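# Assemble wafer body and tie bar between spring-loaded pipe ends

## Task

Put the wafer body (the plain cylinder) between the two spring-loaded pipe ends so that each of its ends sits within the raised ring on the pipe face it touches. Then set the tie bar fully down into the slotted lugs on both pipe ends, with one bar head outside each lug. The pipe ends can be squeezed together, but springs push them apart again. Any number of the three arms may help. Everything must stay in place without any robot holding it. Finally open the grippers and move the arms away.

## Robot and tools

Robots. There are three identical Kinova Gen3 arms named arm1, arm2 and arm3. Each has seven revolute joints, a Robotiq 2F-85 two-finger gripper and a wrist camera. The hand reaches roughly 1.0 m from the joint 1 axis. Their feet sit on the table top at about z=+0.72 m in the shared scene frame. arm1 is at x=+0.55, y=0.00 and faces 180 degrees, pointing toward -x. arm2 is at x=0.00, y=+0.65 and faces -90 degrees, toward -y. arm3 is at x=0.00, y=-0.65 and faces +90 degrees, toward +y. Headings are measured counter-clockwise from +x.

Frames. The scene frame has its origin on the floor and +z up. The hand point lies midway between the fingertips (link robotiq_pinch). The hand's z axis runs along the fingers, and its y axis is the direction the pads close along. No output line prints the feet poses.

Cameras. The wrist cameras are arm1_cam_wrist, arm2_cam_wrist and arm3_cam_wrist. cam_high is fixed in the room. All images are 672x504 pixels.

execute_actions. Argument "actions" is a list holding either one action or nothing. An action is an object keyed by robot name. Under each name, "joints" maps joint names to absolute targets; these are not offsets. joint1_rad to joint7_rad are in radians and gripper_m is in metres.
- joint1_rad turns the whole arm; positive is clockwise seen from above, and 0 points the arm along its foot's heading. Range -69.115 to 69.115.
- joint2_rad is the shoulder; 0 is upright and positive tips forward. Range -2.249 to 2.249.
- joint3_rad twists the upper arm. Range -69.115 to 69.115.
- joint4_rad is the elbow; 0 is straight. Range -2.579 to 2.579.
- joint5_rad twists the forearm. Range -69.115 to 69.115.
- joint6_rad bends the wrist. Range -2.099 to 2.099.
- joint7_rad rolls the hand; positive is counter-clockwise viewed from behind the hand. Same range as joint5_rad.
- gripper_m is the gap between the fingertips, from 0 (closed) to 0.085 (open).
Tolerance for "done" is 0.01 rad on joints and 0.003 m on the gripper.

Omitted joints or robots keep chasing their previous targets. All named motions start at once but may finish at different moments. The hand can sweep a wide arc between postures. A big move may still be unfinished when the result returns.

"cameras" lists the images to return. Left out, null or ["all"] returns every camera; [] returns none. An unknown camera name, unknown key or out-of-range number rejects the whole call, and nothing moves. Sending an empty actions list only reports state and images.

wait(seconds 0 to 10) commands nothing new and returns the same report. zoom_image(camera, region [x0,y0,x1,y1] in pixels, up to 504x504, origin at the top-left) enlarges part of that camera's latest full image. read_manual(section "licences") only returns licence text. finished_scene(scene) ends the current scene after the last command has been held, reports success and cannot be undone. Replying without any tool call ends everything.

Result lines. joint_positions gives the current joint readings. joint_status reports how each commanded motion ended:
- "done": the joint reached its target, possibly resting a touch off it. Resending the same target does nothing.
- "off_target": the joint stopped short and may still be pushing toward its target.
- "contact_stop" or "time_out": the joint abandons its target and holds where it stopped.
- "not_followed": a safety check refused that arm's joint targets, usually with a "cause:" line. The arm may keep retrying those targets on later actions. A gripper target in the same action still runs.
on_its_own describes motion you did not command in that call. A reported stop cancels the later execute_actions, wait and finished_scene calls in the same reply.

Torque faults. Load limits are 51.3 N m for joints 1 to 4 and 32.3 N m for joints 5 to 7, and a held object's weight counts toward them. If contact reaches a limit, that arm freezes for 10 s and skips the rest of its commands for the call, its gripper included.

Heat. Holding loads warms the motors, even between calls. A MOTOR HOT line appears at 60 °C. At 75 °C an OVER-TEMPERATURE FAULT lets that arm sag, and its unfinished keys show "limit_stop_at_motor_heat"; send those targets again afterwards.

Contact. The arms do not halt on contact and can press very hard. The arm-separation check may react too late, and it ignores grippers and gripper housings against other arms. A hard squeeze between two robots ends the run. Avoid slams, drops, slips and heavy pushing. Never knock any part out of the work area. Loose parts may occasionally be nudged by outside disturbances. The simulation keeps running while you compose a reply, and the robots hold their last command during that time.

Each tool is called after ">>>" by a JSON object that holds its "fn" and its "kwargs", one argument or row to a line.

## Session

>>> {"fn": "execute_actions", "kwargs": {
  "actions": []
}}

Scene clock: 0.00 s.
Motor temperatures (°C, as the motors report them): arm1=[29 26 23 28 34 29 41] | arm2=[27 28 25 28 34 30 34] | arm3=[30 31 26 26 33 41 41]
arm1.joint_positions: joint1_rad=-0.009 joint2_rad=-0.398 joint3_rad=-0.079 joint4_rad=+1.509 joint5_rad=-0.035 joint6_rad=+2.027 joint7_rad=+1.479 gripper_m=+0.085
arm1.joint_status: not commanded
arm1.hand: x=+0.4320 y=-0.0029 z=+1.2276 quat_wxyz=(-0.004, -1.000, -0.025, +0.002) (m; scene frame)
arm2.joint_positions: joint1_rad=-0.008 joint2_rad=-0.397 joint3_rad=-0.073 joint4_rad=+1.512 joint5_rad=-0.031 joint6_rad=+2.023 joint7_rad=+1.480 gripper_m=+0.085
arm2.joint_status: not commanded
arm2.hand: x=+0.0096 y=+0.5278 z=+1.2444 quat_wxyz=(+0.004, -0.691, -0.723, +0.003) (m; scene frame)
arm3.joint_positions: joint1_rad=-0.007 joint2_rad=-0.398 joint3_rad=-0.073 joint4_rad=+1.514 joint5_rad=-0.035 joint6_rad=+2.027 joint7_rad=+1.476 gripper_m=+0.085
arm3.joint_status: not commanded
arm3.hand: x=+0.0033 y=-0.5260 z=+1.3205 quat_wxyz=(+0.009, +0.708, -0.707, +0.001) (m; scene frame)
pictures: arm1_cam_wrist, arm2_cam_wrist, arm3_cam_wrist, cam_high
Images, in order (width x height): arm1_cam_wrist 672x504, arm2_cam_wrist 672x504, arm3_cam_wrist 672x504, cam_high 672x504.

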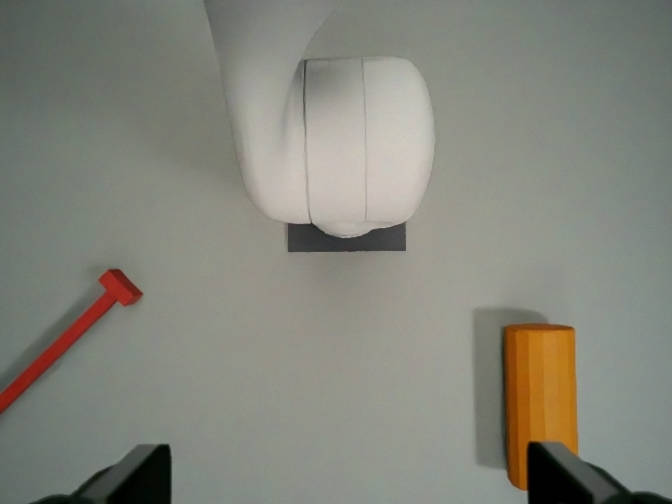

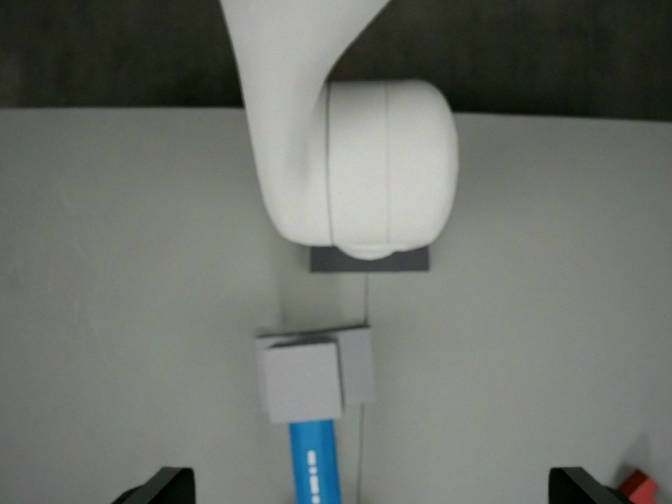

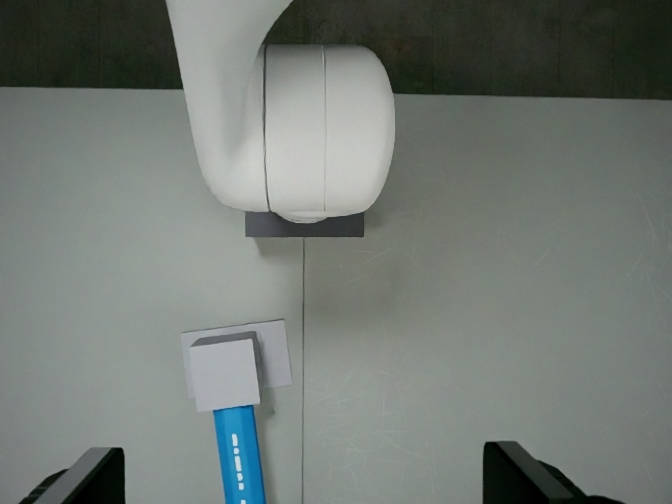

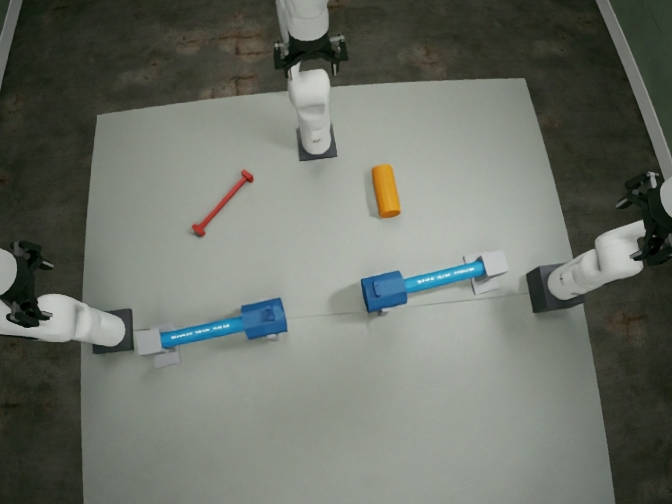

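>>> {"fn": "execute_actions", "kwargs": {
  "actions": [
    {"arm1":{"joints":{"joint1_rad":-0.768,"joint2_rad":0.033,"joint3_rad":0,"joint4_rad":2.111,"joint5_rad":0,"joint6_rad":0.9976,"joint7_rad":0.80}},"arm2":{"joints":{"joint1_rad":0.05,"joint2_rad":0.308,"joint3_rad":0,"joint4_rad":1.9015,"joint5_rad":0,"joint6_rad":0.932,"joint7_rad":1.745,"gripper_m":0.055}},"arm3":{"joints":{"joint1_rad":0.055,"joint2_rad":0.476,"joint3_rad":0,"joint4_rad":1.946,"joint5_rad":0,"joint6_rad":0.7196,"joint7_rad":1.75,"gripper_m":0.055}}}
  ],
  "cameras": ["arm1_cam_wrist","arm2_cam_wrist","arm3_cam_wrist"]
}}

Scene clock: 2.47 s.
Motor temperatures (°C, as the motors report them): arm1=[29 26 23 28 34 29 41] | arm2=[27 28 25 28 34 30 34] | arm3=[30 31 26 26 33 41 41]
arm1.joint_positions: joint1_rad=-0.768 joint2_rad=+0.033 joint3_rad=+0.000 joint4_rad=+2.111 joint5_rad=+0.000 joint6_rad=+0.998 joint7_rad=+0.800 gripper_m=+0.085
arm1.joint_status: all done
arm1.hand: x=+0.3412 y=-0.1829 z=+0.9517 quat_wxyz=(-0.004, -1.000, -0.021, +0.001) (m; scene frame)
arm2.joint_positions: joint1_rad=+0.050 joint2_rad=+0.308 joint3_rad=+0.000 joint4_rad=+1.901 joint5_rad=+0.000 joint6_rad=+0.932 joint7_rad=+1.745 gripper_m=+0.055
arm2.joint_status: all done
arm2.hand: x=-0.0241 y=+0.2694 z=+0.9309 quat_wxyz=(+0.005, -0.644, -0.765, +0.002) (m; scene frame)
arm3.joint_positions: joint1_rad=+0.055 joint2_rad=+0.476 joint3_rad=+0.000 joint4_rad=+1.946 joint5_rad=+0.000 joint6_rad=+0.720 joint7_rad=+1.750 gripper_m=+0.055
arm3.joint_status: all done
arm3.hand: x=+0.0449 y=-0.2504 z=+0.9289 quat_wxyz=(+0.007, +0.752, -0.659, +0.001) (m; scene frame)
pictures: arm1_cam_wrist, arm2_cam_wrist, arm3_cam_wrist
Images, in order (width x height): arm1_cam_wrist 672x504, arm2_cam_wrist 672x504, arm3_cam_wrist 672x504.

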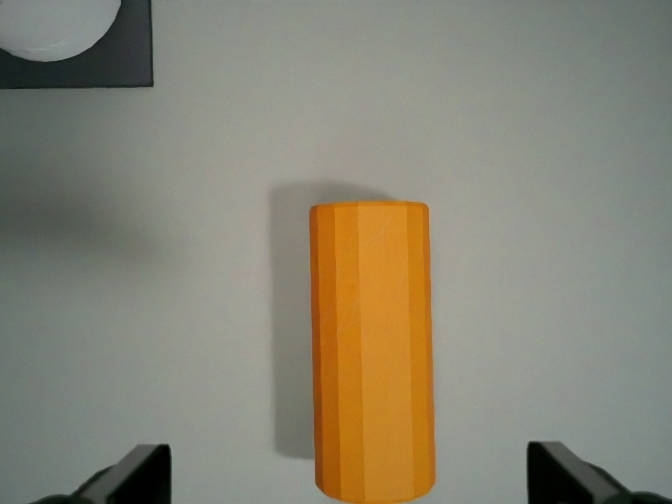

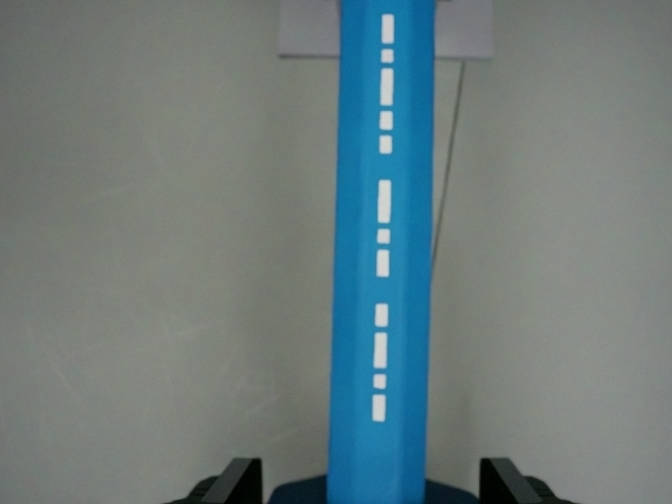

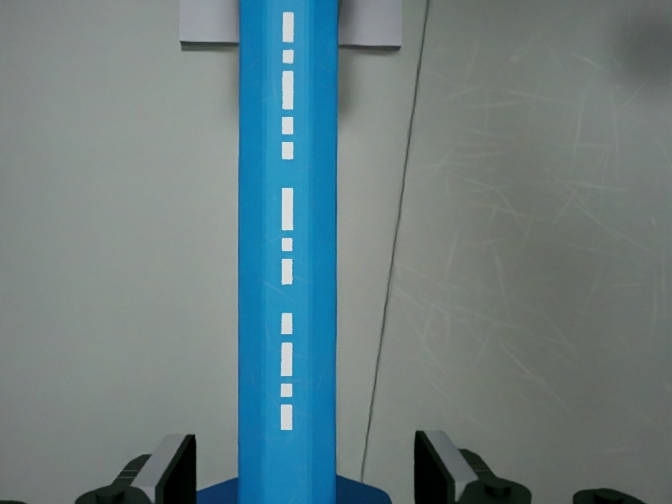

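>>> {"fn": "execute_actions", "kwargs": {
  "actions": [
    {"arm1":{"joints":{"joint1_rad":-0.80,"joint2_rad":0.532,"joint4_rad":2.3735,"joint6_rad":0.236,"joint7_rad":0.79}},"arm2":{"joints":{"joint1_rad":0.042,"joint2_rad":0.561,"joint4_rad":2.0607,"joint6_rad":0.52,"joint7_rad":1.72}},"arm3":{"joints":{"joint1_rad":0.072,"joint2_rad":0.7675,"joint4_rad":2.024,"joint6_rad":0.35,"joint7_rad":1.765}}}
  ],
  "cameras": ["arm1_cam_wrist"]
}}

>>> {"fn": "execute_actions", "kwargs": {
  "actions": [
    {"arm1":{"joints":{"gripper_m":0.04}}}
  ],
  "cameras": []
}}

>>> {"fn": "execute_actions", "kwargs": {
  "actions": [
    {"arm1":{"joints":{"joint2_rad":0.0,"joint4_rad":2.1,"joint6_rad":1.041}}}
  ],
  "cameras": []
}}

>>> {"fn": "execute_actions", "kwargs": {
  "actions": [
    {"arm1":{"joints":{"joint1_rad":0.0,"joint7_rad":0.11}}}
  ],
  "cameras": []
}}

>>> {"fn": "execute_actions", "kwargs": {
  "actions": [
    {"arm1":{"joints":{"joint2_rad":0.62,"joint4_rad":1.33,"joint6_rad":1.1916}}}
  ],
  "cameras": ["arm1_cam_wrist","cam_high"]
}}

Scene clock: 4.50 s.
Motor temperatures (°C, as the motors report them): arm1=[29 26 23 28 34 29 41] | arm2=[27 28 25 28 34 30 34] | arm3=[30 31 26 26 33 41 41]
arm1.joint_positions: joint1_rad=-0.800 joint2_rad=+0.532 joint3_rad=+0.000 joint4_rad=+2.374 joint5_rad=+0.000 joint6_rad=+0.236 joint7_rad=+0.790 gripper_m=+0.085
arm1.joint_status: all done
arm1.hand: x=+0.3408 y=-0.1978 z=+0.7588 quat_wxyz=(-0.004, -0.999, -0.032, +0.001) (m; scene frame)
arm2.joint_positions: joint1_rad=+0.042 joint2_rad=+0.561 joint3_rad=+0.000 joint4_rad=+2.061 joint5_rad=+0.000 joint6_rad=+0.520 joint7_rad=+1.720 gripper_m=+0.055
arm2.joint_status: all done
arm2.hand: x=-0.0223 y=+0.2697 z=+0.8007 quat_wxyz=(+0.005, -0.650, -0.760, +0.002) (m; scene frame)
arm3.joint_positions: joint1_rad=+0.072 joint2_rad=+0.767 joint3_rad=+0.000 joint4_rad=+2.024 joint5_rad=+0.000 joint6_rad=+0.350 joint7_rad=+1.765 gripper_m=+0.055
arm3.joint_status: all done
arm3.hand: x=+0.0507 y=-0.2527 z=+0.7987 quat_wxyz=(+0.007, +0.751, -0.660, +0.001) (m; scene frame)
pictures: arm1_cam_wrist
Images, in order (width x height): arm1_cam_wrist 672x504.

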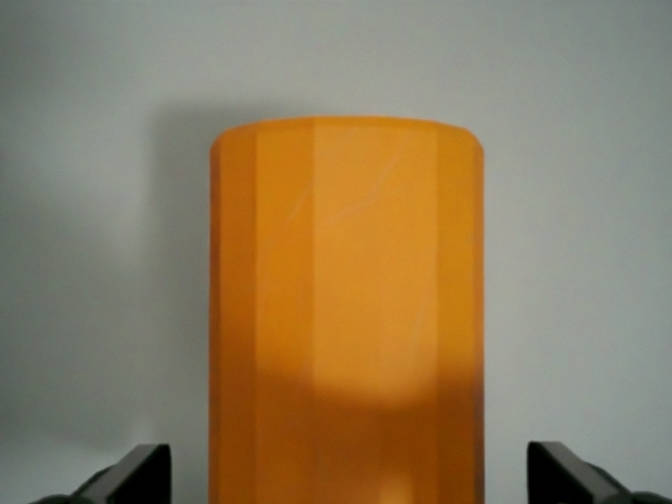

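Scene clock: 5.33 s.
Motor temperatures (°C, as the motors report them): arm1=[29 26 23 28 34 29 41] | arm2=[27 28 25 28 34 30 34] | arm3=[30 31 26 26 33 41 41]
arm1.joint_positions: joint1_rad=-0.800 joint2_rad=+0.529 joint3_rad=+0.000 joint4_rad=+2.374 joint5_rad=+0.000 joint6_rad=+0.237 joint7_rad=+0.790 gripper_m=+0.061
arm1.joint_status: gripper_m off_target (ended at +0.061, target +0.040)
arm1.hand: x=+0.3408 y=-0.1977 z=+0.7596 quat_wxyz=(-0.004, -0.999, -0.032, +0.002) (m; scene frame)
arm2.joint_positions: joint1_rad=+0.042 joint2_rad=+0.561 joint3_rad=+0.000 joint4_rad=+2.061 joint5_rad=+0.000 joint6_rad=+0.520 joint7_rad=+1.720 gripper_m=+0.055
arm2.joint_status: not commanded
arm2.hand: x=-0.0223 y=+0.2697 z=+0.8007 quat_wxyz=(+0.005, -0.650, -0.760, +0.002) (m; scene frame)
arm3.joint_positions: joint1_rad=+0.072 joint2_rad=+0.767 joint3_rad=+0.000 joint4_rad=+2.024 joint5_rad=+0.000 joint6_rad=+0.350 joint7_rad=+1.765 gripper_m=+0.055
arm3.joint_status: not commanded
arm3.hand: x=+0.0507 y=-0.2527 z=+0.7987 quat_wxyz=(+0.007, +0.751, -0.660, +0.001) (m; scene frame)
pictures: none
No camera images: the call's "cameras" was empty. Leave "cameras" out to get every camera's image.

Scene clock: 7.10 s.
Motor temperatures (°C, as the motors report them): arm1=[29 26 23 28 34 29 41] | arm2=[27 28 25 28 34 30 34] | arm3=[30 31 26 26 33 41 41]
arm1.joint_positions: joint1_rad=-0.800 joint2_rad=+0.001 joint3_rad=+0.000 joint4_rad=+2.101 joint5_rad=+0.000 joint6_rad=+1.041 joint7_rad=+0.790 gripper_m=+0.061
arm1.joint_status: all done
arm1.hand: x=+0.3518 y=-0.1843 z=+0.9632 quat_wxyz=(-0.003, -0.999, -0.032, +0.001) (m; scene frame)
arm2.joint_positions: joint1_rad=+0.042 joint2_rad=+0.561 joint3_rad=+0.000 joint4_rad=+2.061 joint5_rad=+0.000 joint6_rad=+0.520 joint7_rad=+1.720 gripper_m=+0.055
arm2.joint_status: not commanded
arm2.hand: x=-0.0223 y=+0.2697 z=+0.8007 quat_wxyz=(+0.005, -0.650, -0.760, +0.002) (m; scene frame)
arm3.joint_positions: joint1_rad=+0.072 joint2_rad=+0.767 joint3_rad=+0.000 joint4_rad=+2.024 joint5_rad=+0.000 joint6_rad=+0.350 joint7_rad=+1.765 gripper_m=+0.055
arm3.joint_status: not commanded
arm3.hand: x=+0.0507 y=-0.2527 z=+0.7987 quat_wxyz=(+0.007, +0.751, -0.660, +0.001) (m; scene frame)
pictures: none
No camera images: the call's "cameras" was empty. Leave "cameras" out to get every camera's image.

Scene clock: 9.23 s.
Motor temperatures (°C, as the motors report them): arm1=[29 26 23 28 34 29 41] | arm2=[27 28 25 28 34 30 34] | arm3=[30 31 26 26 33 41 41]
arm1.joint_positions: joint1_rad=+0.000 joint2_rad=+0.001 joint3_rad=+0.000 joint4_rad=+2.101 joint5_rad=+0.000 joint6_rad=+1.041 joint7_rad=+0.110 gripper_m=+0.061
arm1.joint_status: all done
arm1.hand: x=+0.2786 y=+0.0146 z=+0.9619 quat_wxyz=(-0.003, -0.760, +0.650, -0.002) (m; scene frame)
arm2.joint_positions: joint1_rad=+0.042 joint2_rad=+0.561 joint3_rad=+0.000 joint4_rad=+2.061 joint5_rad=+0.000 joint6_rad=+0.520 joint7_rad=+1.720 gripper_m=+0.055
arm2.joint_status: not commanded
arm2.hand: x=-0.0223 y=+0.2697 z=+0.8007 quat_wxyz=(+0.005, -0.650, -0.760, +0.002) (m; scene frame)
arm3.joint_positions: joint1_rad=+0.072 joint2_rad=+0.767 joint3_rad=+0.000 joint4_rad=+2.024 joint5_rad=+0.000 joint6_rad=+0.350 joint7_rad=+1.765 gripper_m=+0.055
arm3.joint_status: not commanded
arm3.hand: x=+0.0507 y=-0.2527 z=+0.7987 quat_wxyz=(+0.007, +0.751, -0.660, +0.001) (m; scene frame)
pictures: none
No camera images: the call's "cameras" was empty. Leave "cameras" out to get every camera's image.

Scene clock: 11.30 s.
Motor temperatures (°C, as the motors report them): arm1=[29 26 23 28 34 29 41] | arm2=[27 28 25 28 34 30 34] | arm3=[30 31 26 25 33 41 41]
arm1.joint_positions: joint1_rad=+0.000 joint2_rad=+0.622 joint3_rad=+0.000 joint4_rad=+1.331 joint5_rad=+0.000 joint6_rad=+1.192 joint7_rad=+0.110 gripper_m=+0.061
arm1.joint_status: all done
arm1.hand: x=+0.0139 y=+0.0027 z=+0.9259 quat_wxyz=(-0.003, -0.759, +0.651, -0.003) (m; scene frame)
arm2.joint_positions: joint1_rad=+0.042 joint2_rad=+0.561 joint3_rad=+0.000 joint4_rad=+2.061 joint5_rad=+0.000 joint6_rad=+0.520 joint7_rad=+1.720 gripper_m=+0.055
arm2.joint_status: not commanded
arm2.hand: x=-0.0223 y=+0.2697 z=+0.8007 quat_wxyz=(+0.005, -0.650, -0.760, +0.002) (m; scene frame)
arm3.joint_positions: joint1_rad=+0.072 joint2_rad=+0.767 joint3_rad=+0.000 joint4_rad=+2.024 joint5_rad=+0.000 joint6_rad=+0.350 joint7_rad=+1.765 gripper_m=+0.055
arm3.joint_status: not commanded
arm3.hand: x=+0.0507 y=-0.2527 z=+0.7987 quat_wxyz=(+0.007, +0.751, -0.660, +0.001) (m; scene frame)
pictures: arm1_cam_wrist, cam_high
Images, in order (width x height): arm1_cam_wrist 672x504, cam_high 672x504.

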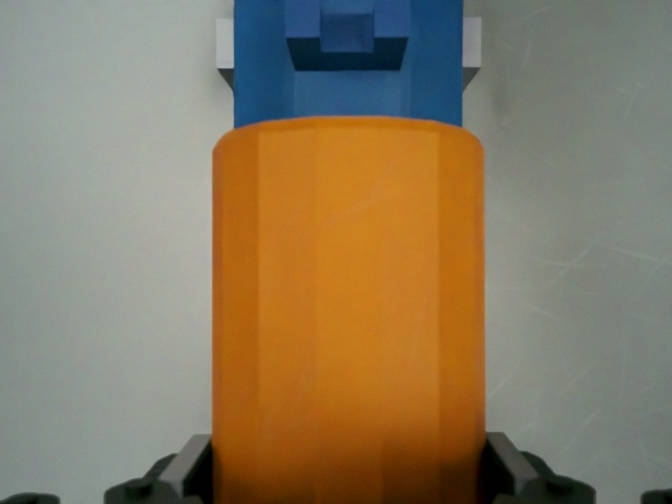

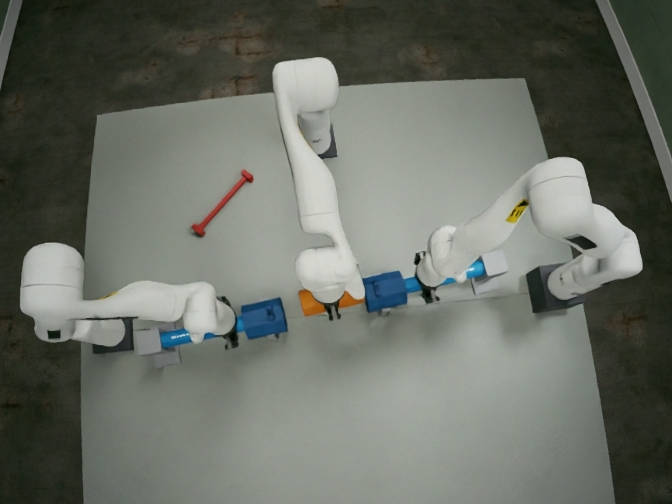

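>>> {"fn": "execute_actions", "kwargs": {
  "actions": [
    {"arm1":{"joints":{"joint1_rad":0.034,"joint7_rad":0.145}}}
  ],
  "cameras": []
}}

>>> {"fn": "execute_actions", "kwargs": {
  "actions": [
    {"arm1":{"joints":{"joint2_rad":0.7587,"joint4_rad":1.4663,"joint6_rad":0.9166}}}
  ],
  "cameras": ["arm1_cam_wrist"]
}}

>>> {"fn": "execute_actions", "kwargs": {
  "actions": [
    {"arm2":{"joints":{"joint1_rad":0.012,"joint2_rad":0.706,"joint4_rad":1.7168,"joint6_rad":0.7186,"joint7_rad":1.69}},"arm3":{"joints":{"joint1_rad":0.022,"joint2_rad":0.88,"joint4_rad":1.6687,"joint6_rad":0.593,"joint7_rad":1.715}}}
  ],
  "cameras": ["arm1_cam_wrist","cam_high"]
}}

>>> {"fn": "zoom_image", "kwargs": {
  "camera": "cam_high",
  "region": [230, 250, 420, 350]
}}

Scene clock: 12.20 s.
Motor temperatures (°C, as the motors report them): arm1=[29 26 23 28 34 29 41] | arm2=[27 28 25 28 34 30 34] | arm3=[30 31 26 25 33 41 41]
arm1.joint_positions: joint1_rad=+0.034 joint2_rad=+0.622 joint3_rad=+0.000 joint4_rad=+1.331 joint5_rad=+0.000 joint6_rad=+1.192 joint7_rad=+0.145 gripper_m=+0.061
arm1.joint_status: all done
arm1.hand: x=+0.0142 y=+0.0208 z=+0.9257 quat_wxyz=(-0.003, -0.760, +0.650, -0.003) (m; scene frame)
arm2.joint_positions: joint1_rad=+0.042 joint2_rad=+0.561 joint3_rad=+0.000 joint4_rad=+2.061 joint5_rad=+0.000 joint6_rad=+0.520 joint7_rad=+1.720 gripper_m=+0.055
arm2.joint_status: not commanded
arm2.hand: x=-0.0223 y=+0.2697 z=+0.8007 quat_wxyz=(+0.005, -0.650, -0.760, +0.002) (m; scene frame)
arm3.joint_positions: joint1_rad=+0.072 joint2_rad=+0.768 joint3_rad=+0.000 joint4_rad=+2.024 joint5_rad=+0.000 joint6_rad=+0.350 joint7_rad=+1.765 gripper_m=+0.055
arm3.joint_status: not commanded
arm3.hand: x=+0.0507 y=-0.2527 z=+0.7987 quat_wxyz=(+0.007, +0.751, -0.660, +0.001) (m; scene frame)
pictures: none
No camera images: the call's "cameras" was empty. Leave "cameras" out to get every camera's image.

Scene clock: 13.27 s.
Motor temperatures (°C, as the motors report them): arm1=[29 26 23 28 34 29 41] | arm2=[27 28 25 28 34 30 34] | arm3=[30 31 26 25 33 41 41]
arm1.joint_positions: joint1_rad=+0.034 joint2_rad=+0.760 joint3_rad=+0.000 joint4_rad=+1.467 joint5_rad=+0.000 joint6_rad=+0.917 joint7_rad=+0.145 gripper_m=+0.061
arm1.joint_status: all done
arm1.hand: x=+0.0117 y=+0.0200 z=+0.8138 quat_wxyz=(-0.003, -0.760, +0.650, -0.003) (m; scene frame)
arm2.joint_positions: joint1_rad=+0.042 joint2_rad=+0.561 joint3_rad=+0.000 joint4_rad=+2.061 joint5_rad=+0.000 joint6_rad=+0.520 joint7_rad=+1.720 gripper_m=+0.055
arm2.joint_status: not commanded
arm2.hand: x=-0.0223 y=+0.2697 z=+0.8007 quat_wxyz=(+0.005, -0.650, -0.760, +0.002) (m; scene frame)
arm3.joint_positions: joint1_rad=+0.072 joint2_rad=+0.767 joint3_rad=+0.000 joint4_rad=+2.024 joint5_rad=+0.000 joint6_rad=+0.350 joint7_rad=+1.765 gripper_m=+0.055
arm3.joint_status: not commanded
arm3.hand: x=+0.0507 y=-0.2527 z=+0.7987 quat_wxyz=(+0.007, +0.751, -0.660, +0.001) (m; scene frame)
pictures: arm1_cam_wrist
Images, in order (width x height): arm1_cam_wrist 672x504.

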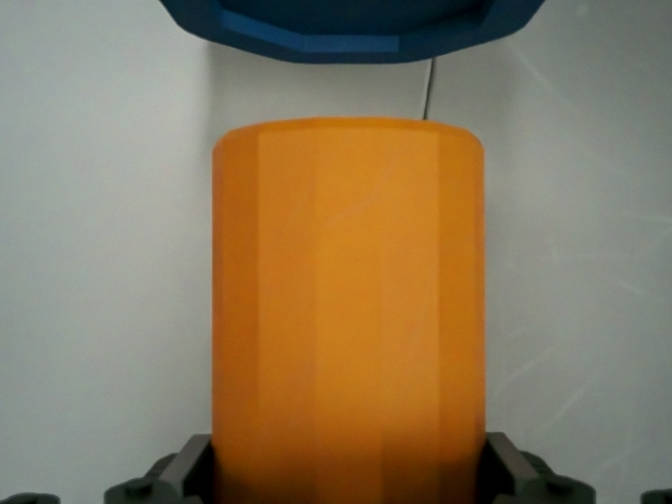

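Scene clock: 16.57 s.
Motor temperatures (°C, as the motors report them): arm1=[29 26 23 28 34 29 41] | arm2=[27 28 25 28 34 31 34] | arm3=[30 31 26 26 33 41 41]
arm1.joint_positions: joint1_rad=+0.033 joint2_rad=+0.760 joint3_rad=-0.001 joint4_rad=+1.467 joint5_rad=-0.001 joint6_rad=+0.917 joint7_rad=+0.145 gripper_m=+0.061
arm1.joint_status: not commanded
arm1.hand: x=+0.0119 y=+0.0185 z=+0.8137 quat_wxyz=(-0.003, -0.760, +0.650, -0.003) (m; scene frame)
arm2.joint_positions: joint1_rad=+0.022 joint2_rad=+0.700 joint3_rad=+0.002 joint4_rad=+1.771 joint5_rad=+0.001 joint6_rad=+0.772 joint7_rad=+1.687 gripper_m=+0.055
arm2.joint_status: joint4_rad time_out (moved -0.290 of -0.344); joint6_rad time_out (moved +0.252 of +0.199); the others done
arm2.hand: x=-0.0146 y=+0.2144 z=+0.7941 quat_wxyz=(+0.040, -0.655, -0.754, -0.035) (m; scene frame)
arm3.joint_positions: joint1_rad=+0.034 joint2_rad=+0.883 joint3_rad=+0.002 joint4_rad=+1.718 joint5_rad=+0.001 joint6_rad=+0.637 joint7_rad=+1.717 gripper_m=+0.055
arm3.joint_status: joint1_rad time_out (moved -0.038 of -0.050); joint4_rad time_out (moved -0.306 of -0.355); joint6_rad time_out (moved +0.287 of +0.243); the others done
arm3.hand: x=+0.0381 y=-0.1940 z=+0.7899 quat_wxyz=(+0.043, +0.747, -0.662, +0.032) (m; scene frame)
pictures: arm1_cam_wrist, cam_high
Images, in order (width x height): arm1_cam_wrist 672x504, cam_high 672x504.

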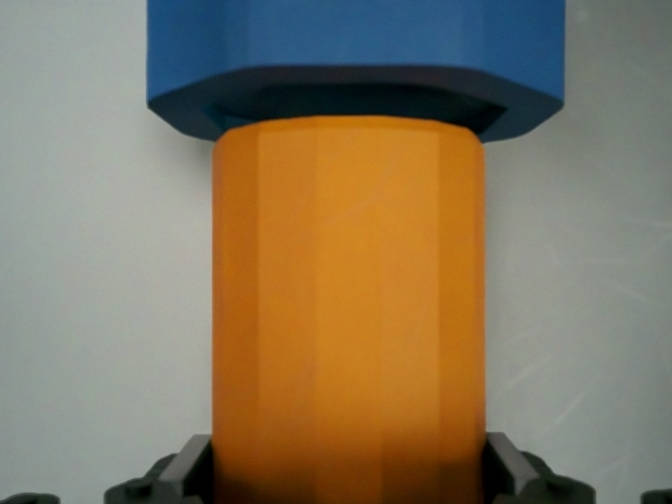

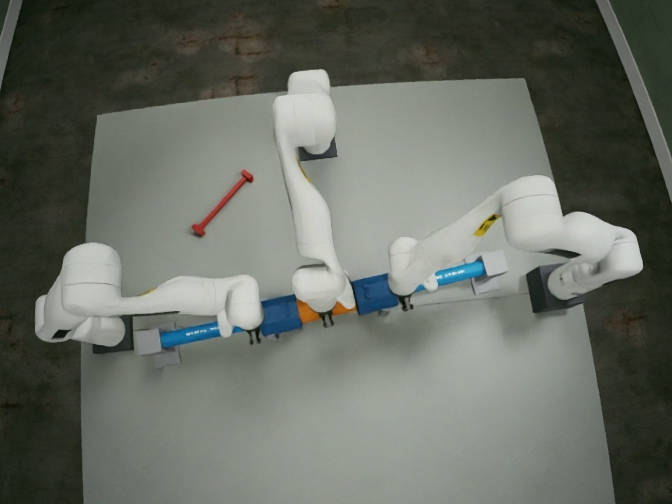

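Region (230, 250, 420, 350) of cam_high's 672x504 image, scaled by 2.653, with more detail than that image has; it fills the top 265 rows of this view, and the rest is white.

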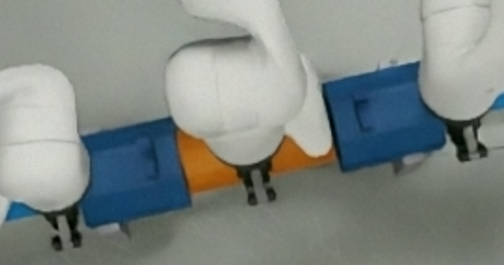

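>>> {"fn": "execute_actions", "kwargs": {
  "actions": [
    {"arm1":{"joints":{"joint1_rad":0.008,"joint3_rad":0,"joint5_rad":0,"joint7_rad":0.12}},"arm2":{"joints":{"joint1_rad":0.012,"joint2_rad":0.706,"joint3_rad":0,"joint4_rad":1.7168,"joint5_rad":0,"joint6_rad":0.7186,"joint7_rad":1.69}},"arm3":{"joints":{"joint1_rad":0.022,"joint2_rad":0.88,"joint3_rad":0,"joint4_rad":1.6687,"joint5_rad":0,"joint6_rad":0.593,"joint7_rad":1.715}}}
  ],
  "cameras": ["arm1_cam_wrist","cam_high"]
}}

>>> {"fn": "zoom_image", "kwargs": {
  "camera": "cam_high",
  "region": [230, 250, 420, 350]
}}

Scene clock: 18.87 s.
Motor temperatures (°C, as the motors report them): arm1=[29 26 23 28 34 29 41] | arm2=[27 28 25 29 34 31 34] | arm3=[30 31 26 26 33 41 41]
arm1.joint_positions: joint1_rad=+0.013 joint2_rad=+0.761 joint3_rad=+0.005 joint4_rad=+1.468 joint5_rad=+0.003 joint6_rad=+0.917 joint7_rad=+0.120 gripper_m=+0.061
arm1.joint_status: all done
arm1.hand: x=+0.0121 y=+0.0119 z=+0.8135 quat_wxyz=(+0.000, -0.758, +0.652, -0.001) (m; scene frame)
arm2.joint_positions: joint1_rad=+0.021 joint2_rad=+0.702 joint3_rad=+0.002 joint4_rad=+1.770 joint5_rad=+0.001 joint6_rad=+0.771 joint7_rad=+1.687 gripper_m=+0.055
arm2.joint_status: joint4_rad time_out (moved +0.000 of -0.054); joint6_rad time_out (moved -0.001 of -0.054); the others done
arm2.hand: x=-0.0140 y=+0.2142 z=+0.7934 quat_wxyz=(+0.040, -0.655, -0.754, -0.035) (m; scene frame)
arm3.joint_positions: joint1_rad=+0.032 joint2_rad=+0.884 joint3_rad=+0.003 joint4_rad=+1.719 joint5_rad=+0.002 joint6_rad=+0.638 joint7_rad=+1.716 gripper_m=+0.055
arm3.joint_status: joint1_rad time_out (moved -0.001 of -0.012); joint4_rad time_out (moved +0.002 of -0.049); joint6_rad time_out (moved +0.001 of -0.044); the others done
arm3.hand: x=+0.0382 y=-0.1958 z=+0.7891 quat_wxyz=(+0.044, +0.747, -0.663, +0.034) (m; scene frame)
pictures: arm1_cam_wrist, cam_high
Images, in order (width x height): arm1_cam_wrist 672x504, cam_high 672x504.

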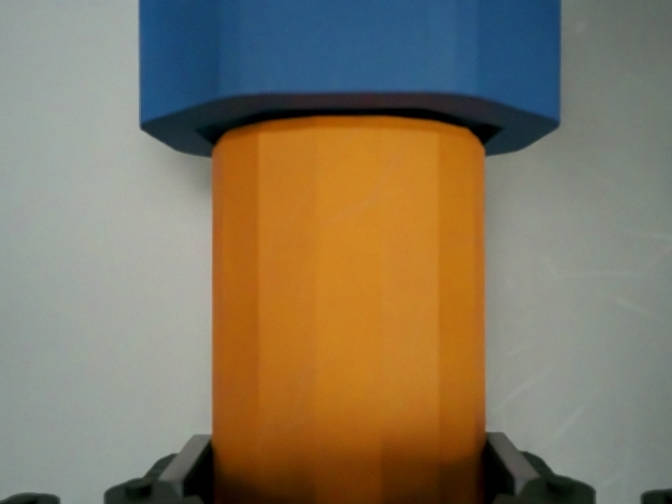

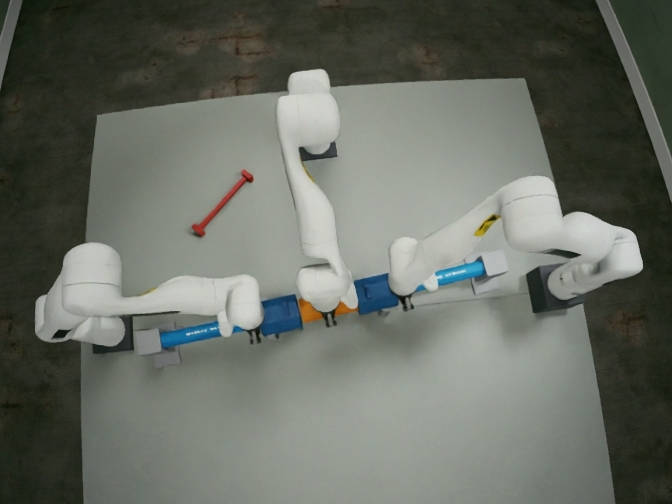

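Region (230, 250, 420, 350) of cam_high's 672x504 image, scaled by 2.653, with more detail than that image has; it fills the top 265 rows of this view, and the rest is white.

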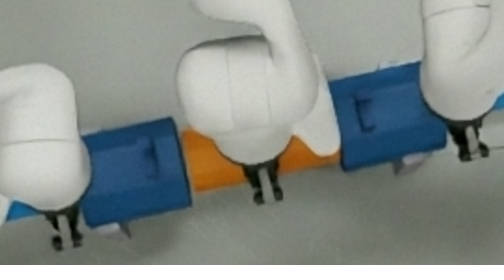

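>>> {"fn": "execute_actions", "kwargs": {
  "actions": [
    {"arm1":{"joints":{"joint1_rad":0.016,"joint2_rad":0.7543,"joint3_rad":0,"joint4_rad":1.4636,"joint5_rad":0,"joint6_rad":0.9237,"joint7_rad":0.128}},"arm2":{"joints":{"joint1_rad":0.008,"joint2_rad":0.8014,"joint3_rad":0,"joint4_rad":1.66,"joint5_rad":0,"joint6_rad":0.68,"joint7_rad":1.685}},"arm3":{"joints":{"joint1_rad":0.018,"joint2_rad":0.976,"joint3_rad":0,"joint4_rad":1.5886,"joint5_rad":0,"joint6_rad":0.577,"joint7_rad":1.71}}}
  ],
  "cameras": ["arm1_cam_wrist","cam_high"]
}}

>>> {"fn": "zoom_image", "kwargs": {
  "camera": "cam_high",
  "region": [230, 250, 420, 350]
}}

Scene clock: 30.03 s.
Motor temperatures (°C, as the motors report them): arm1=[29 27 23 28 34 29 41] | arm2=[27 28 25 29 34 31 34] | arm3=[30 31 26 26 33 41 41]
TORQUE FAULT: arm2's joint6_rad reached its load limit. arm2 stopped for 10 seconds, dropped its targets and accepts commands again.
TORQUE FAULT: arm3's joint6_rad reached its load limit. arm3 stopped for 10 seconds, dropped its targets and accepts commands again. The stops added 9.6 s to the call and to motion_time.
arm1.joint_positions: joint1_rad=+0.026 joint2_rad=+0.756 joint3_rad=+0.009 joint4_rad=+1.464 joint5_rad=+0.007 joint6_rad=+0.923 joint7_rad=+0.129 gripper_m=+0.061
arm1.joint_status: all done
arm1.hand: x=+0.0115 y=+0.0222 z=+0.8169 quat_wxyz=(+0.002, -0.756, +0.654, +0.001) (m; scene frame)
arm2.joint_positions: joint1_rad=+0.018 joint2_rad=+0.721 joint3_rad=+0.006 joint4_rad=+1.753 joint5_rad=+0.000 joint6_rad=+0.796 joint7_rad=+1.683 gripper_m=+0.055
arm2.joint_status: joint1_rad torque_fault (moved -0.003 of -0.013); joint2_rad torque_fault (moved +0.019 of +0.099); joint4_rad torque_fault (moved -0.017 of -0.110); joint6_rad torque_fault (moved +0.025 of -0.091); the others done
arm2.hand: x=-0.0147 y=+0.2169 z=+0.7889 quat_wxyz=(+0.050, -0.656, -0.752, -0.044) (m; scene frame)
arm3.joint_positions: joint1_rad=+0.026 joint2_rad=+0.902 joint3_rad=+0.006 joint4_rad=+1.668 joint5_rad=+0.003 joint6_rad=+0.665 joint7_rad=+1.712 gripper_m=+0.055
arm3.joint_status: joint2_rad torque_fault (moved +0.018 of +0.092); joint4_rad torque_fault (moved -0.051 of -0.131); joint6_rad torque_fault (moved +0.027 of -0.061); the others done
arm3.hand: x=+0.0374 y=-0.1799 z=+0.7886 quat_wxyz=(+0.040, +0.747, -0.662, +0.033) (m; scene frame)
pictures: arm1_cam_wrist, cam_high
Images, in order (width x height): arm1_cam_wrist 672x504, cam_high 672x504.

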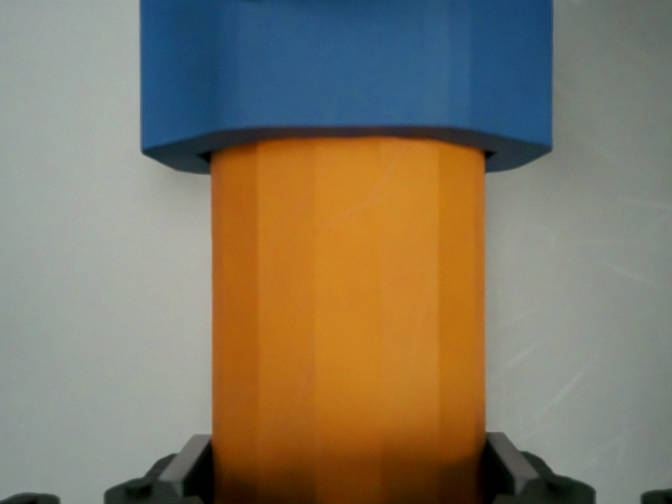

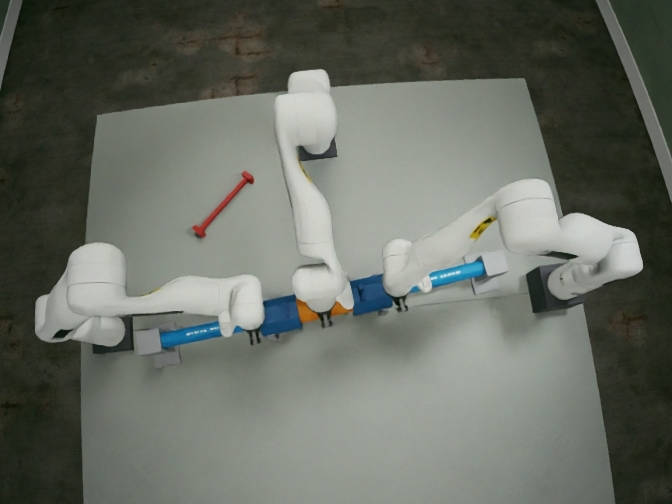

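Region (230, 250, 420, 350) of cam_high's 672x504 image, scaled by 2.653, with more detail than that image has; it fills the top 265 rows of this view, and the rest is white.

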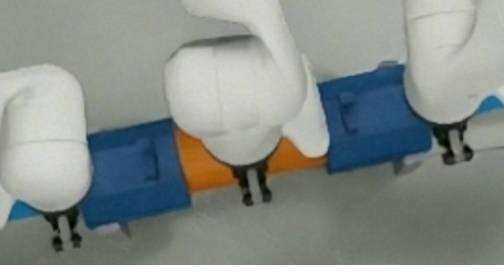

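>>> {"fn": "execute_actions", "kwargs": {
  "actions": [
    {"arm1":{"joints":{"gripper_m":0.085}}}
  ],
  "cameras": []
}}

>>> {"fn": "execute_actions", "kwargs": {
  "actions": [
    {"arm1":{"joints":{"joint2_rad":0.62,"joint3_rad":0,"joint4_rad":1.33,"joint5_rad":0,"joint6_rad":1.1916}}}
  ],
  "cameras": []
}}

>>> {"fn": "execute_actions", "kwargs": {
  "actions": [
    {"arm1":{"joints":{"joint2_rad":0.0,"joint4_rad":2.1,"joint6_rad":1.041,"joint7_rad":1.7}}}
  ],
  "cameras": []
}}

>>> {"fn": "execute_actions", "kwargs": {
  "actions": [
    {"arm1":{"joints":{"joint1_rad":0.967,"joint2_rad":0.198,"joint4_rad":1.9158,"joint6_rad":1.0278}}}
  ],
  "cameras": ["arm1_cam_wrist","cam_high"]
}}

Scene clock: 31.13 s.
Motor temperatures (°C, as the motors report them): arm1=[29 27 23 28 34 29 41] | arm2=[27 28 25 29 34 31 34] | arm3=[30 31 26 26 33 41 41]
arm1.joint_positions: joint1_rad=+0.016 joint2_rad=+0.754 joint3_rad=+0.000 joint4_rad=+1.464 joint5_rad=+0.000 joint6_rad=+0.924 joint7_rad=+0.128 gripper_m=+0.085
arm1.joint_status: all done
arm1.hand: x=+0.0108 y=+0.0103 z=+0.8180 quat_wxyz=(-0.004, -0.760, +0.650, -0.002) (m; scene frame)
arm2.joint_positions: joint1_rad=+0.018 joint2_rad=+0.721 joint3_rad=+0.006 joint4_rad=+1.753 joint5_rad=+0.000 joint6_rad=+0.796 joint7_rad=+1.683 gripper_m=+0.055
arm2.joint_status: not commanded
arm2.hand: x=-0.0148 y=+0.2167 z=+0.7889 quat_wxyz=(+0.050, -0.656, -0.752, -0.044) (m; scene frame)
arm3.joint_positions: joint1_rad=+0.026 joint2_rad=+0.902 joint3_rad=+0.006 joint4_rad=+1.668 joint5_rad=+0.003 joint6_rad=+0.665 joint7_rad=+1.712 gripper_m=+0.055
arm3.joint_status: not commanded
arm3.hand: x=+0.0375 y=-0.1800 z=+0.7886 quat_wxyz=(+0.040, +0.747, -0.662, +0.033) (m; scene frame)
pictures: none
No camera images: the call's "cameras" was empty. Leave "cameras" out to get every camera's image.

Scene clock: 32.17 s.
Motor temperatures (°C, as the motors report them): arm1=[29 27 23 28 34 29 41] | arm2=[27 28 25 29 34 31 34] | arm3=[30 31 26 26 33 41 41]
arm1.joint_positions: joint1_rad=+0.016 joint2_rad=+0.620 joint3_rad=+0.000 joint4_rad=+1.330 joint5_rad=+0.000 joint6_rad=+1.192 joint7_rad=+0.128 gripper_m=+0.085
arm1.joint_status: all done
arm1.hand: x=+0.0134 y=+0.0112 z=+0.9269 quat_wxyz=(-0.004, -0.760, +0.650, -0.002) (m; scene frame)
arm2.joint_positions: joint1_rad=+0.018 joint2_rad=+0.721 joint3_rad=+0.006 joint4_rad=+1.753 joint5_rad=+0.000 joint6_rad=+0.796 joint7_rad=+1.683 gripper_m=+0.055
arm2.joint_status: not commanded
arm2.hand: x=-0.0148 y=+0.2167 z=+0.7889 quat_wxyz=(+0.050, -0.656, -0.752, -0.044) (m; scene frame)
arm3.joint_positions: joint1_rad=+0.026 joint2_rad=+0.902 joint3_rad=+0.006 joint4_rad=+1.668 joint5_rad=+0.003 joint6_rad=+0.665 joint7_rad=+1.712 gripper_m=+0.055
arm3.joint_status: not commanded
arm3.hand: x=+0.0375 y=-0.1800 z=+0.7886 quat_wxyz=(+0.040, +0.747, -0.662, +0.033) (m; scene frame)
pictures: none
No camera images: the call's "cameras" was empty. Leave "cameras" out to get every camera's image.

Scene clock: 34.37 s.
Motor temperatures (°C, as the motors report them): arm1=[29 27 23 28 34 29 41] | arm2=[27 28 25 29 34 31 34] | arm3=[30 31 26 26 33 41 41]
arm1.joint_positions: joint1_rad=+0.016 joint2_rad=+0.000 joint3_rad=+0.000 joint4_rad=+2.100 joint5_rad=+0.000 joint6_rad=+1.041 joint7_rad=+1.700 gripper_m=+0.085
arm1.joint_status: all done
arm1.hand: x=+0.2784 y=+0.0190 z=+0.9622 quat_wxyz=(-0.004, -0.997, -0.079, +0.002) (m; scene frame)
arm2.joint_positions: joint1_rad=+0.018 joint2_rad=+0.721 joint3_rad=+0.006 joint4_rad=+1.753 joint5_rad=+0.000 joint6_rad=+0.796 joint7_rad=+1.683 gripper_m=+0.055
arm2.joint_status: not commanded
arm2.hand: x=-0.0148 y=+0.2167 z=+0.7889 quat_wxyz=(+0.050, -0.656, -0.752, -0.044) (m; scene frame)
arm3.joint_positions: joint1_rad=+0.026 joint2_rad=+0.902 joint3_rad=+0.006 joint4_rad=+1.668 joint5_rad=+0.003 joint6_rad=+0.665 joint7_rad=+1.712 gripper_m=+0.055
arm3.joint_status: not commanded
arm3.hand: x=+0.0375 y=-0.1800 z=+0.7886 quat_wxyz=(+0.040, +0.747, -0.662, +0.033) (m; scene frame)
pictures: none
No camera images: the call's "cameras" was empty. Leave "cameras" out to get every camera's image.

Scene clock: 36.67 s.
Motor temperatures (°C, as the motors report them): arm1=[29 27 23 28 34 29 41] | arm2=[27 28 25 29 34 31 34] | arm3=[30 31 26 26 33 41 41]
arm1.joint_positions: joint1_rad=+0.967 joint2_rad=+0.198 joint3_rad=+0.000 joint4_rad=+1.916 joint5_rad=+0.000 joint6_rad=+1.028 joint7_rad=+1.700 gripper_m=+0.085
arm1.joint_status: all done
arm1.hand: x=+0.3578 y=+0.2972 z=+0.9480 quat_wxyz=(-0.004, -0.922, +0.386, +0.000) (m; scene frame)
arm2.joint_positions: joint1_rad=+0.018 joint2_rad=+0.721 joint3_rad=+0.006 joint4_rad=+1.753 joint5_rad=+0.000 joint6_rad=+0.796 joint7_rad=+1.683 gripper_m=+0.055
arm2.joint_status: not commanded
arm2.hand: x=-0.0148 y=+0.2167 z=+0.7889 quat_wxyz=(+0.050, -0.656, -0.752, -0.044) (m; scene frame)
arm3.joint_positions: joint1_rad=+0.026 joint2_rad=+0.902 joint3_rad=+0.006 joint4_rad=+1.668 joint5_rad=+0.003 joint6_rad=+0.665 joint7_rad=+1.712 gripper_m=+0.055
arm3.joint_status: not commanded
arm3.hand: x=+0.0375 y=-0.1800 z=+0.7886 quat_wxyz=(+0.040, +0.747, -0.662, +0.033) (m; scene frame)
pictures: arm1_cam_wrist, cam_high
Images, in order (width x height): arm1_cam_wrist 672x504, cam_high 672x504.

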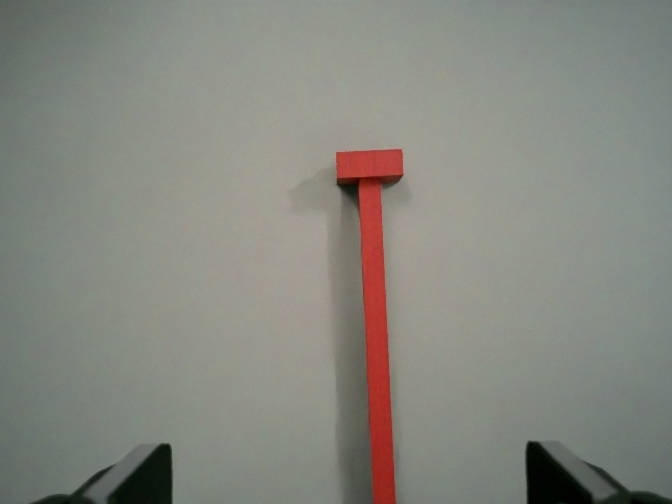

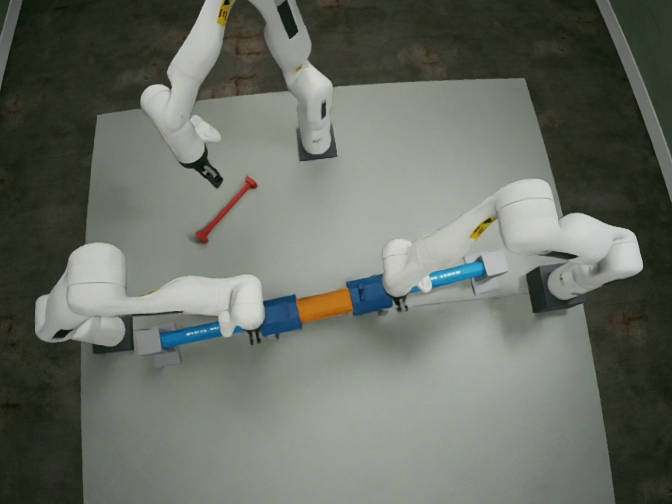

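>>> {"fn": "execute_actions", "kwargs": {
  "actions": [
    {"arm1":{"joints":{"joint1_rad":0.922,"joint2_rad":0.624,"joint4_rad":2.18,"joint6_rad":0.3376,"joint7_rad":1.695,"gripper_m":0.04}}}
  ],
  "cameras": ["arm1_cam_wrist"]
}}

>>> {"fn": "execute_actions", "kwargs": {
  "actions": [
    {"arm1":{"joints":{"gripper_m":0.0}}}
  ],
  "cameras": []
}}

>>> {"fn": "execute_actions", "kwargs": {
  "actions": [
    {"arm1":{"joints":{"joint2_rad":0.0,"joint4_rad":2.1,"joint6_rad":1.041}}}
  ],
  "cameras": []
}}

>>> {"fn": "execute_actions", "kwargs": {
  "actions": [
    {"arm1":{"joints":{"joint1_rad":0.05,"joint7_rad":0.16}}}
  ],
  "cameras": []
}}

>>> {"fn": "execute_actions", "kwargs": {
  "actions": [
    {"arm1":{"joints":{"joint2_rad":0.638,"joint4_rad":1.3346,"joint6_rad":1.169}}}
  ],
  "cameras": ["arm1_cam_wrist","cam_high"]
}}

>>> {"fn": "zoom_image", "kwargs": {
  "camera": "cam_high",
  "region": [230, 250, 420, 350]
}}

Scene clock: 38.57 s.
Motor temperatures (°C, as the motors report them): arm1=[29 27 23 28 34 29 41] | arm2=[27 28 25 29 34 31 34] | arm3=[30 31 26 26 33 41 41]
arm1.joint_positions: joint1_rad=+0.922 joint2_rad=+0.624 joint3_rad=+0.000 joint4_rad=+2.180 joint5_rad=+0.000 joint6_rad=+0.338 joint7_rad=+1.695 gripper_m=+0.040
arm1.joint_status: all done
arm1.hand: x=+0.3456 y=+0.2853 z=+0.7429 quat_wxyz=(-0.004, -0.930, +0.368, +0.000) (m; scene frame)
arm2.joint_positions: joint1_rad=+0.018 joint2_rad=+0.721 joint3_rad=+0.006 joint4_rad=+1.753 joint5_rad=+0.000 joint6_rad=+0.796 joint7_rad=+1.683 gripper_m=+0.055
arm2.joint_status: not commanded
arm2.hand: x=-0.0148 y=+0.2167 z=+0.7889 quat_wxyz=(+0.050, -0.656, -0.752, -0.044) (m; scene frame)
arm3.joint_positions: joint1_rad=+0.026 joint2_rad=+0.902 joint3_rad=+0.006 joint4_rad=+1.668 joint5_rad=+0.003 joint6_rad=+0.665 joint7_rad=+1.712 gripper_m=+0.055
arm3.joint_status: not commanded
arm3.hand: x=+0.0375 y=-0.1800 z=+0.7886 quat_wxyz=(+0.040, +0.747, -0.662, +0.033) (m; scene frame)
pictures: arm1_cam_wrist
Images, in order (width x height): arm1_cam_wrist 672x504.

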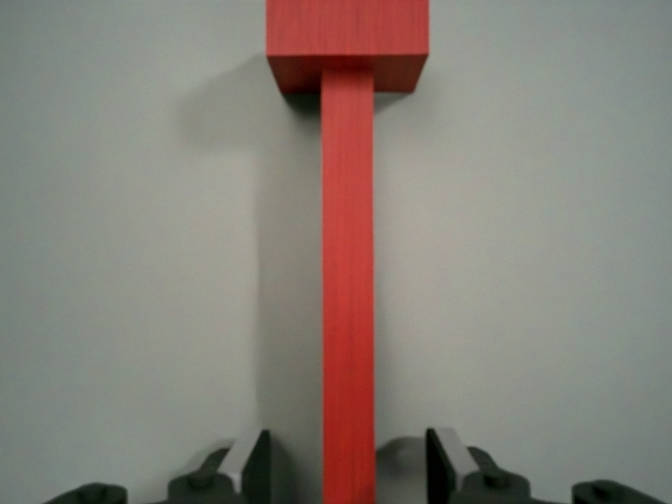

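Scene clock: 39.37 s.
Motor temperatures (°C, as the motors report them): arm1=[29 27 23 28 34 29 41] | arm2=[27 28 25 29 34 31 34] | arm3=[30 31 26 26 33 41 41]
arm1.joint_positions: joint1_rad=+0.922 joint2_rad=+0.623 joint3_rad=+0.000 joint4_rad=+2.180 joint5_rad=+0.000 joint6_rad=+0.338 joint7_rad=+1.695 gripper_m=+0.009
arm1.joint_status: gripper_m off_target (ended at +0.009, target +0.000)
arm1.hand: x=+0.3455 y=+0.2853 z=+0.7432 quat_wxyz=(-0.004, -0.930, +0.368, +0.000) (m; scene frame)
arm2.joint_positions: joint1_rad=+0.018 joint2_rad=+0.721 joint3_rad=+0.006 joint4_rad=+1.753 joint5_rad=+0.000 joint6_rad=+0.796 joint7_rad=+1.683 gripper_m=+0.055
arm2.joint_status: not commanded
arm2.hand: x=-0.0148 y=+0.2167 z=+0.7889 quat_wxyz=(+0.050, -0.656, -0.752, -0.044) (m; scene frame)
arm3.joint_positions: joint1_rad=+0.026 joint2_rad=+0.902 joint3_rad=+0.006 joint4_rad=+1.668 joint5_rad=+0.003 joint6_rad=+0.665 joint7_rad=+1.712 gripper_m=+0.055
arm3.joint_status: not commanded
arm3.hand: x=+0.0375 y=-0.1800 z=+0.7886 quat_wxyz=(+0.040, +0.747, -0.662, +0.033) (m; scene frame)
pictures: none
No camera images: the call's "cameras" was empty. Leave "cameras" out to get every camera's image.

Scene clock: 41.23 s.
Motor temperatures (°C, as the motors report them): arm1=[29 27 23 28 34 29 41] | arm2=[27 28 25 29 34 31 34] | arm3=[30 31 26 26 33 41 41]
arm1.joint_positions: joint1_rad=+0.922 joint2_rad=+0.001 joint3_rad=+0.000 joint4_rad=+2.101 joint5_rad=+0.000 joint6_rad=+1.041 joint7_rad=+1.695 gripper_m=+0.009
arm1.joint_status: all done
arm1.hand: x=+0.3964 y=+0.2263 z=+0.9600 quat_wxyz=(-0.004, -0.930, +0.368, -0.001) (m; scene frame)
arm2.joint_positions: joint1_rad=+0.018 joint2_rad=+0.721 joint3_rad=+0.006 joint4_rad=+1.753 joint5_rad=+0.000 joint6_rad=+0.796 joint7_rad=+1.683 gripper_m=+0.055
arm2.joint_status: not commanded
arm2.hand: x=-0.0148 y=+0.2167 z=+0.7889 quat_wxyz=(+0.050, -0.656, -0.752, -0.044) (m; scene frame)
arm3.joint_positions: joint1_rad=+0.026 joint2_rad=+0.902 joint3_rad=+0.006 joint4_rad=+1.668 joint5_rad=+0.003 joint6_rad=+0.665 joint7_rad=+1.712 gripper_m=+0.055
arm3.joint_status: not commanded
arm3.hand: x=+0.0375 y=-0.1800 z=+0.7886 quat_wxyz=(+0.040, +0.747, -0.662, +0.033) (m; scene frame)
pictures: none
No camera images: the call's "cameras" was empty. Leave "cameras" out to get every camera's image.

Scene clock: 43.53 s.
Motor temperatures (°C, as the motors report them): arm1=[29 27 23 28 34 29 41] | arm2=[27 28 25 29 34 31 34] | arm3=[30 31 26 26 33 41 41]
arm1.joint_positions: joint1_rad=+0.050 joint2_rad=+0.001 joint3_rad=+0.000 joint4_rad=+2.101 joint5_rad=+0.000 joint6_rad=+1.041 joint7_rad=+0.160 gripper_m=+0.009
arm1.joint_status: all done
arm1.hand: x=+0.2794 y=+0.0283 z=+0.9619 quat_wxyz=(-0.003, -0.759, +0.651, -0.002) (m; scene frame)
arm2.joint_positions: joint1_rad=+0.018 joint2_rad=+0.721 joint3_rad=+0.006 joint4_rad=+1.753 joint5_rad=+0.000 joint6_rad=+0.796 joint7_rad=+1.683 gripper_m=+0.055
arm2.joint_status: not commanded
arm2.hand: x=-0.0148 y=+0.2167 z=+0.7889 quat_wxyz=(+0.050, -0.656, -0.752, -0.044) (m; scene frame)
arm3.joint_positions: joint1_rad=+0.026 joint2_rad=+0.902 joint3_rad=+0.006 joint4_rad=+1.668 joint5_rad=+0.003 joint6_rad=+0.665 joint7_rad=+1.712 gripper_m=+0.055
arm3.joint_status: not commanded
arm3.hand: x=+0.0375 y=-0.1800 z=+0.7886 quat_wxyz=(+0.040, +0.747, -0.662, +0.033) (m; scene frame)
pictures: none
No camera images: the call's "cameras" was empty. Leave "cameras" out to get every camera's image.

Scene clock: 45.57 s.
Motor temperatures (°C, as the motors report them): arm1=[29 27 23 28 34 29 41] | arm2=[27 28 25 29 34 31 34] | arm3=[30 31 26 26 33 41 41]
arm1.joint_positions: joint1_rad=+0.050 joint2_rad=+0.639 joint3_rad=+0.000 joint4_rad=+1.335 joint5_rad=+0.000 joint6_rad=+1.169 joint7_rad=+0.160 gripper_m=+0.009
arm1.joint_status: all done
arm1.hand: x=+0.0110 y=+0.0294 z=+0.9150 quat_wxyz=(-0.003, -0.759, +0.651, -0.002) (m; scene frame)
arm2.joint_positions: joint1_rad=+0.018 joint2_rad=+0.721 joint3_rad=+0.006 joint4_rad=+1.753 joint5_rad=+0.000 joint6_rad=+0.796 joint7_rad=+1.683 gripper_m=+0.055
arm2.joint_status: not commanded
arm2.hand: x=-0.0148 y=+0.2167 z=+0.7889 quat_wxyz=(+0.050, -0.656, -0.752, -0.044) (m; scene frame)
arm3.joint_positions: joint1_rad=+0.026 joint2_rad=+0.902 joint3_rad=+0.006 joint4_rad=+1.668 joint5_rad=+0.003 joint6_rad=+0.665 joint7_rad=+1.712 gripper_m=+0.055
arm3.joint_status: not commanded
arm3.hand: x=+0.0375 y=-0.1800 z=+0.7886 quat_wxyz=(+0.040, +0.747, -0.662, +0.033) (m; scene frame)
pictures: arm1_cam_wrist, cam_high
Images, in order (width x height): arm1_cam_wrist 672x504, cam_high 672x504.

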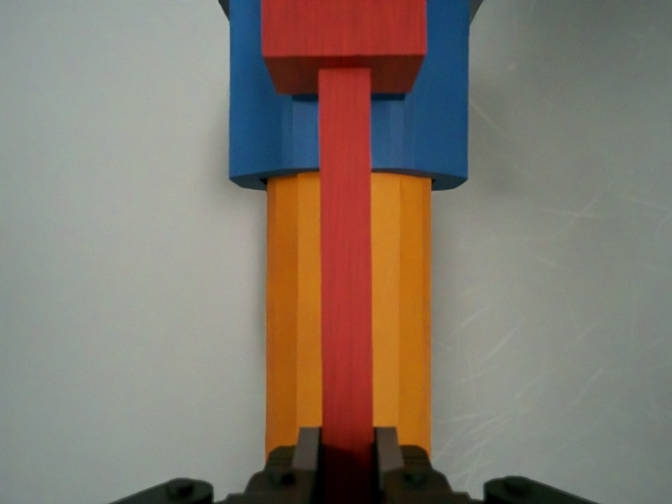

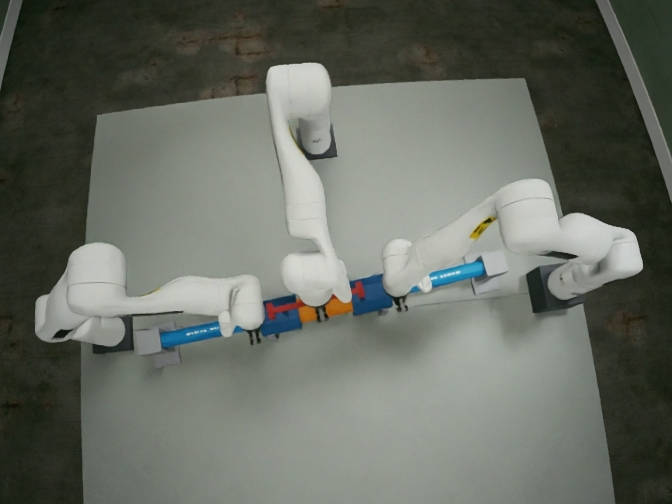

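Region (230, 250, 420, 350) of cam_high's 672x504 image, scaled by 2.653, with more detail than that image has; it fills the top 265 rows of this view, and the rest is white.

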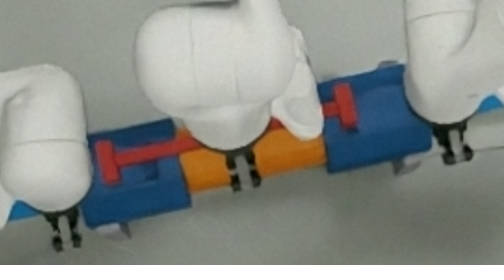

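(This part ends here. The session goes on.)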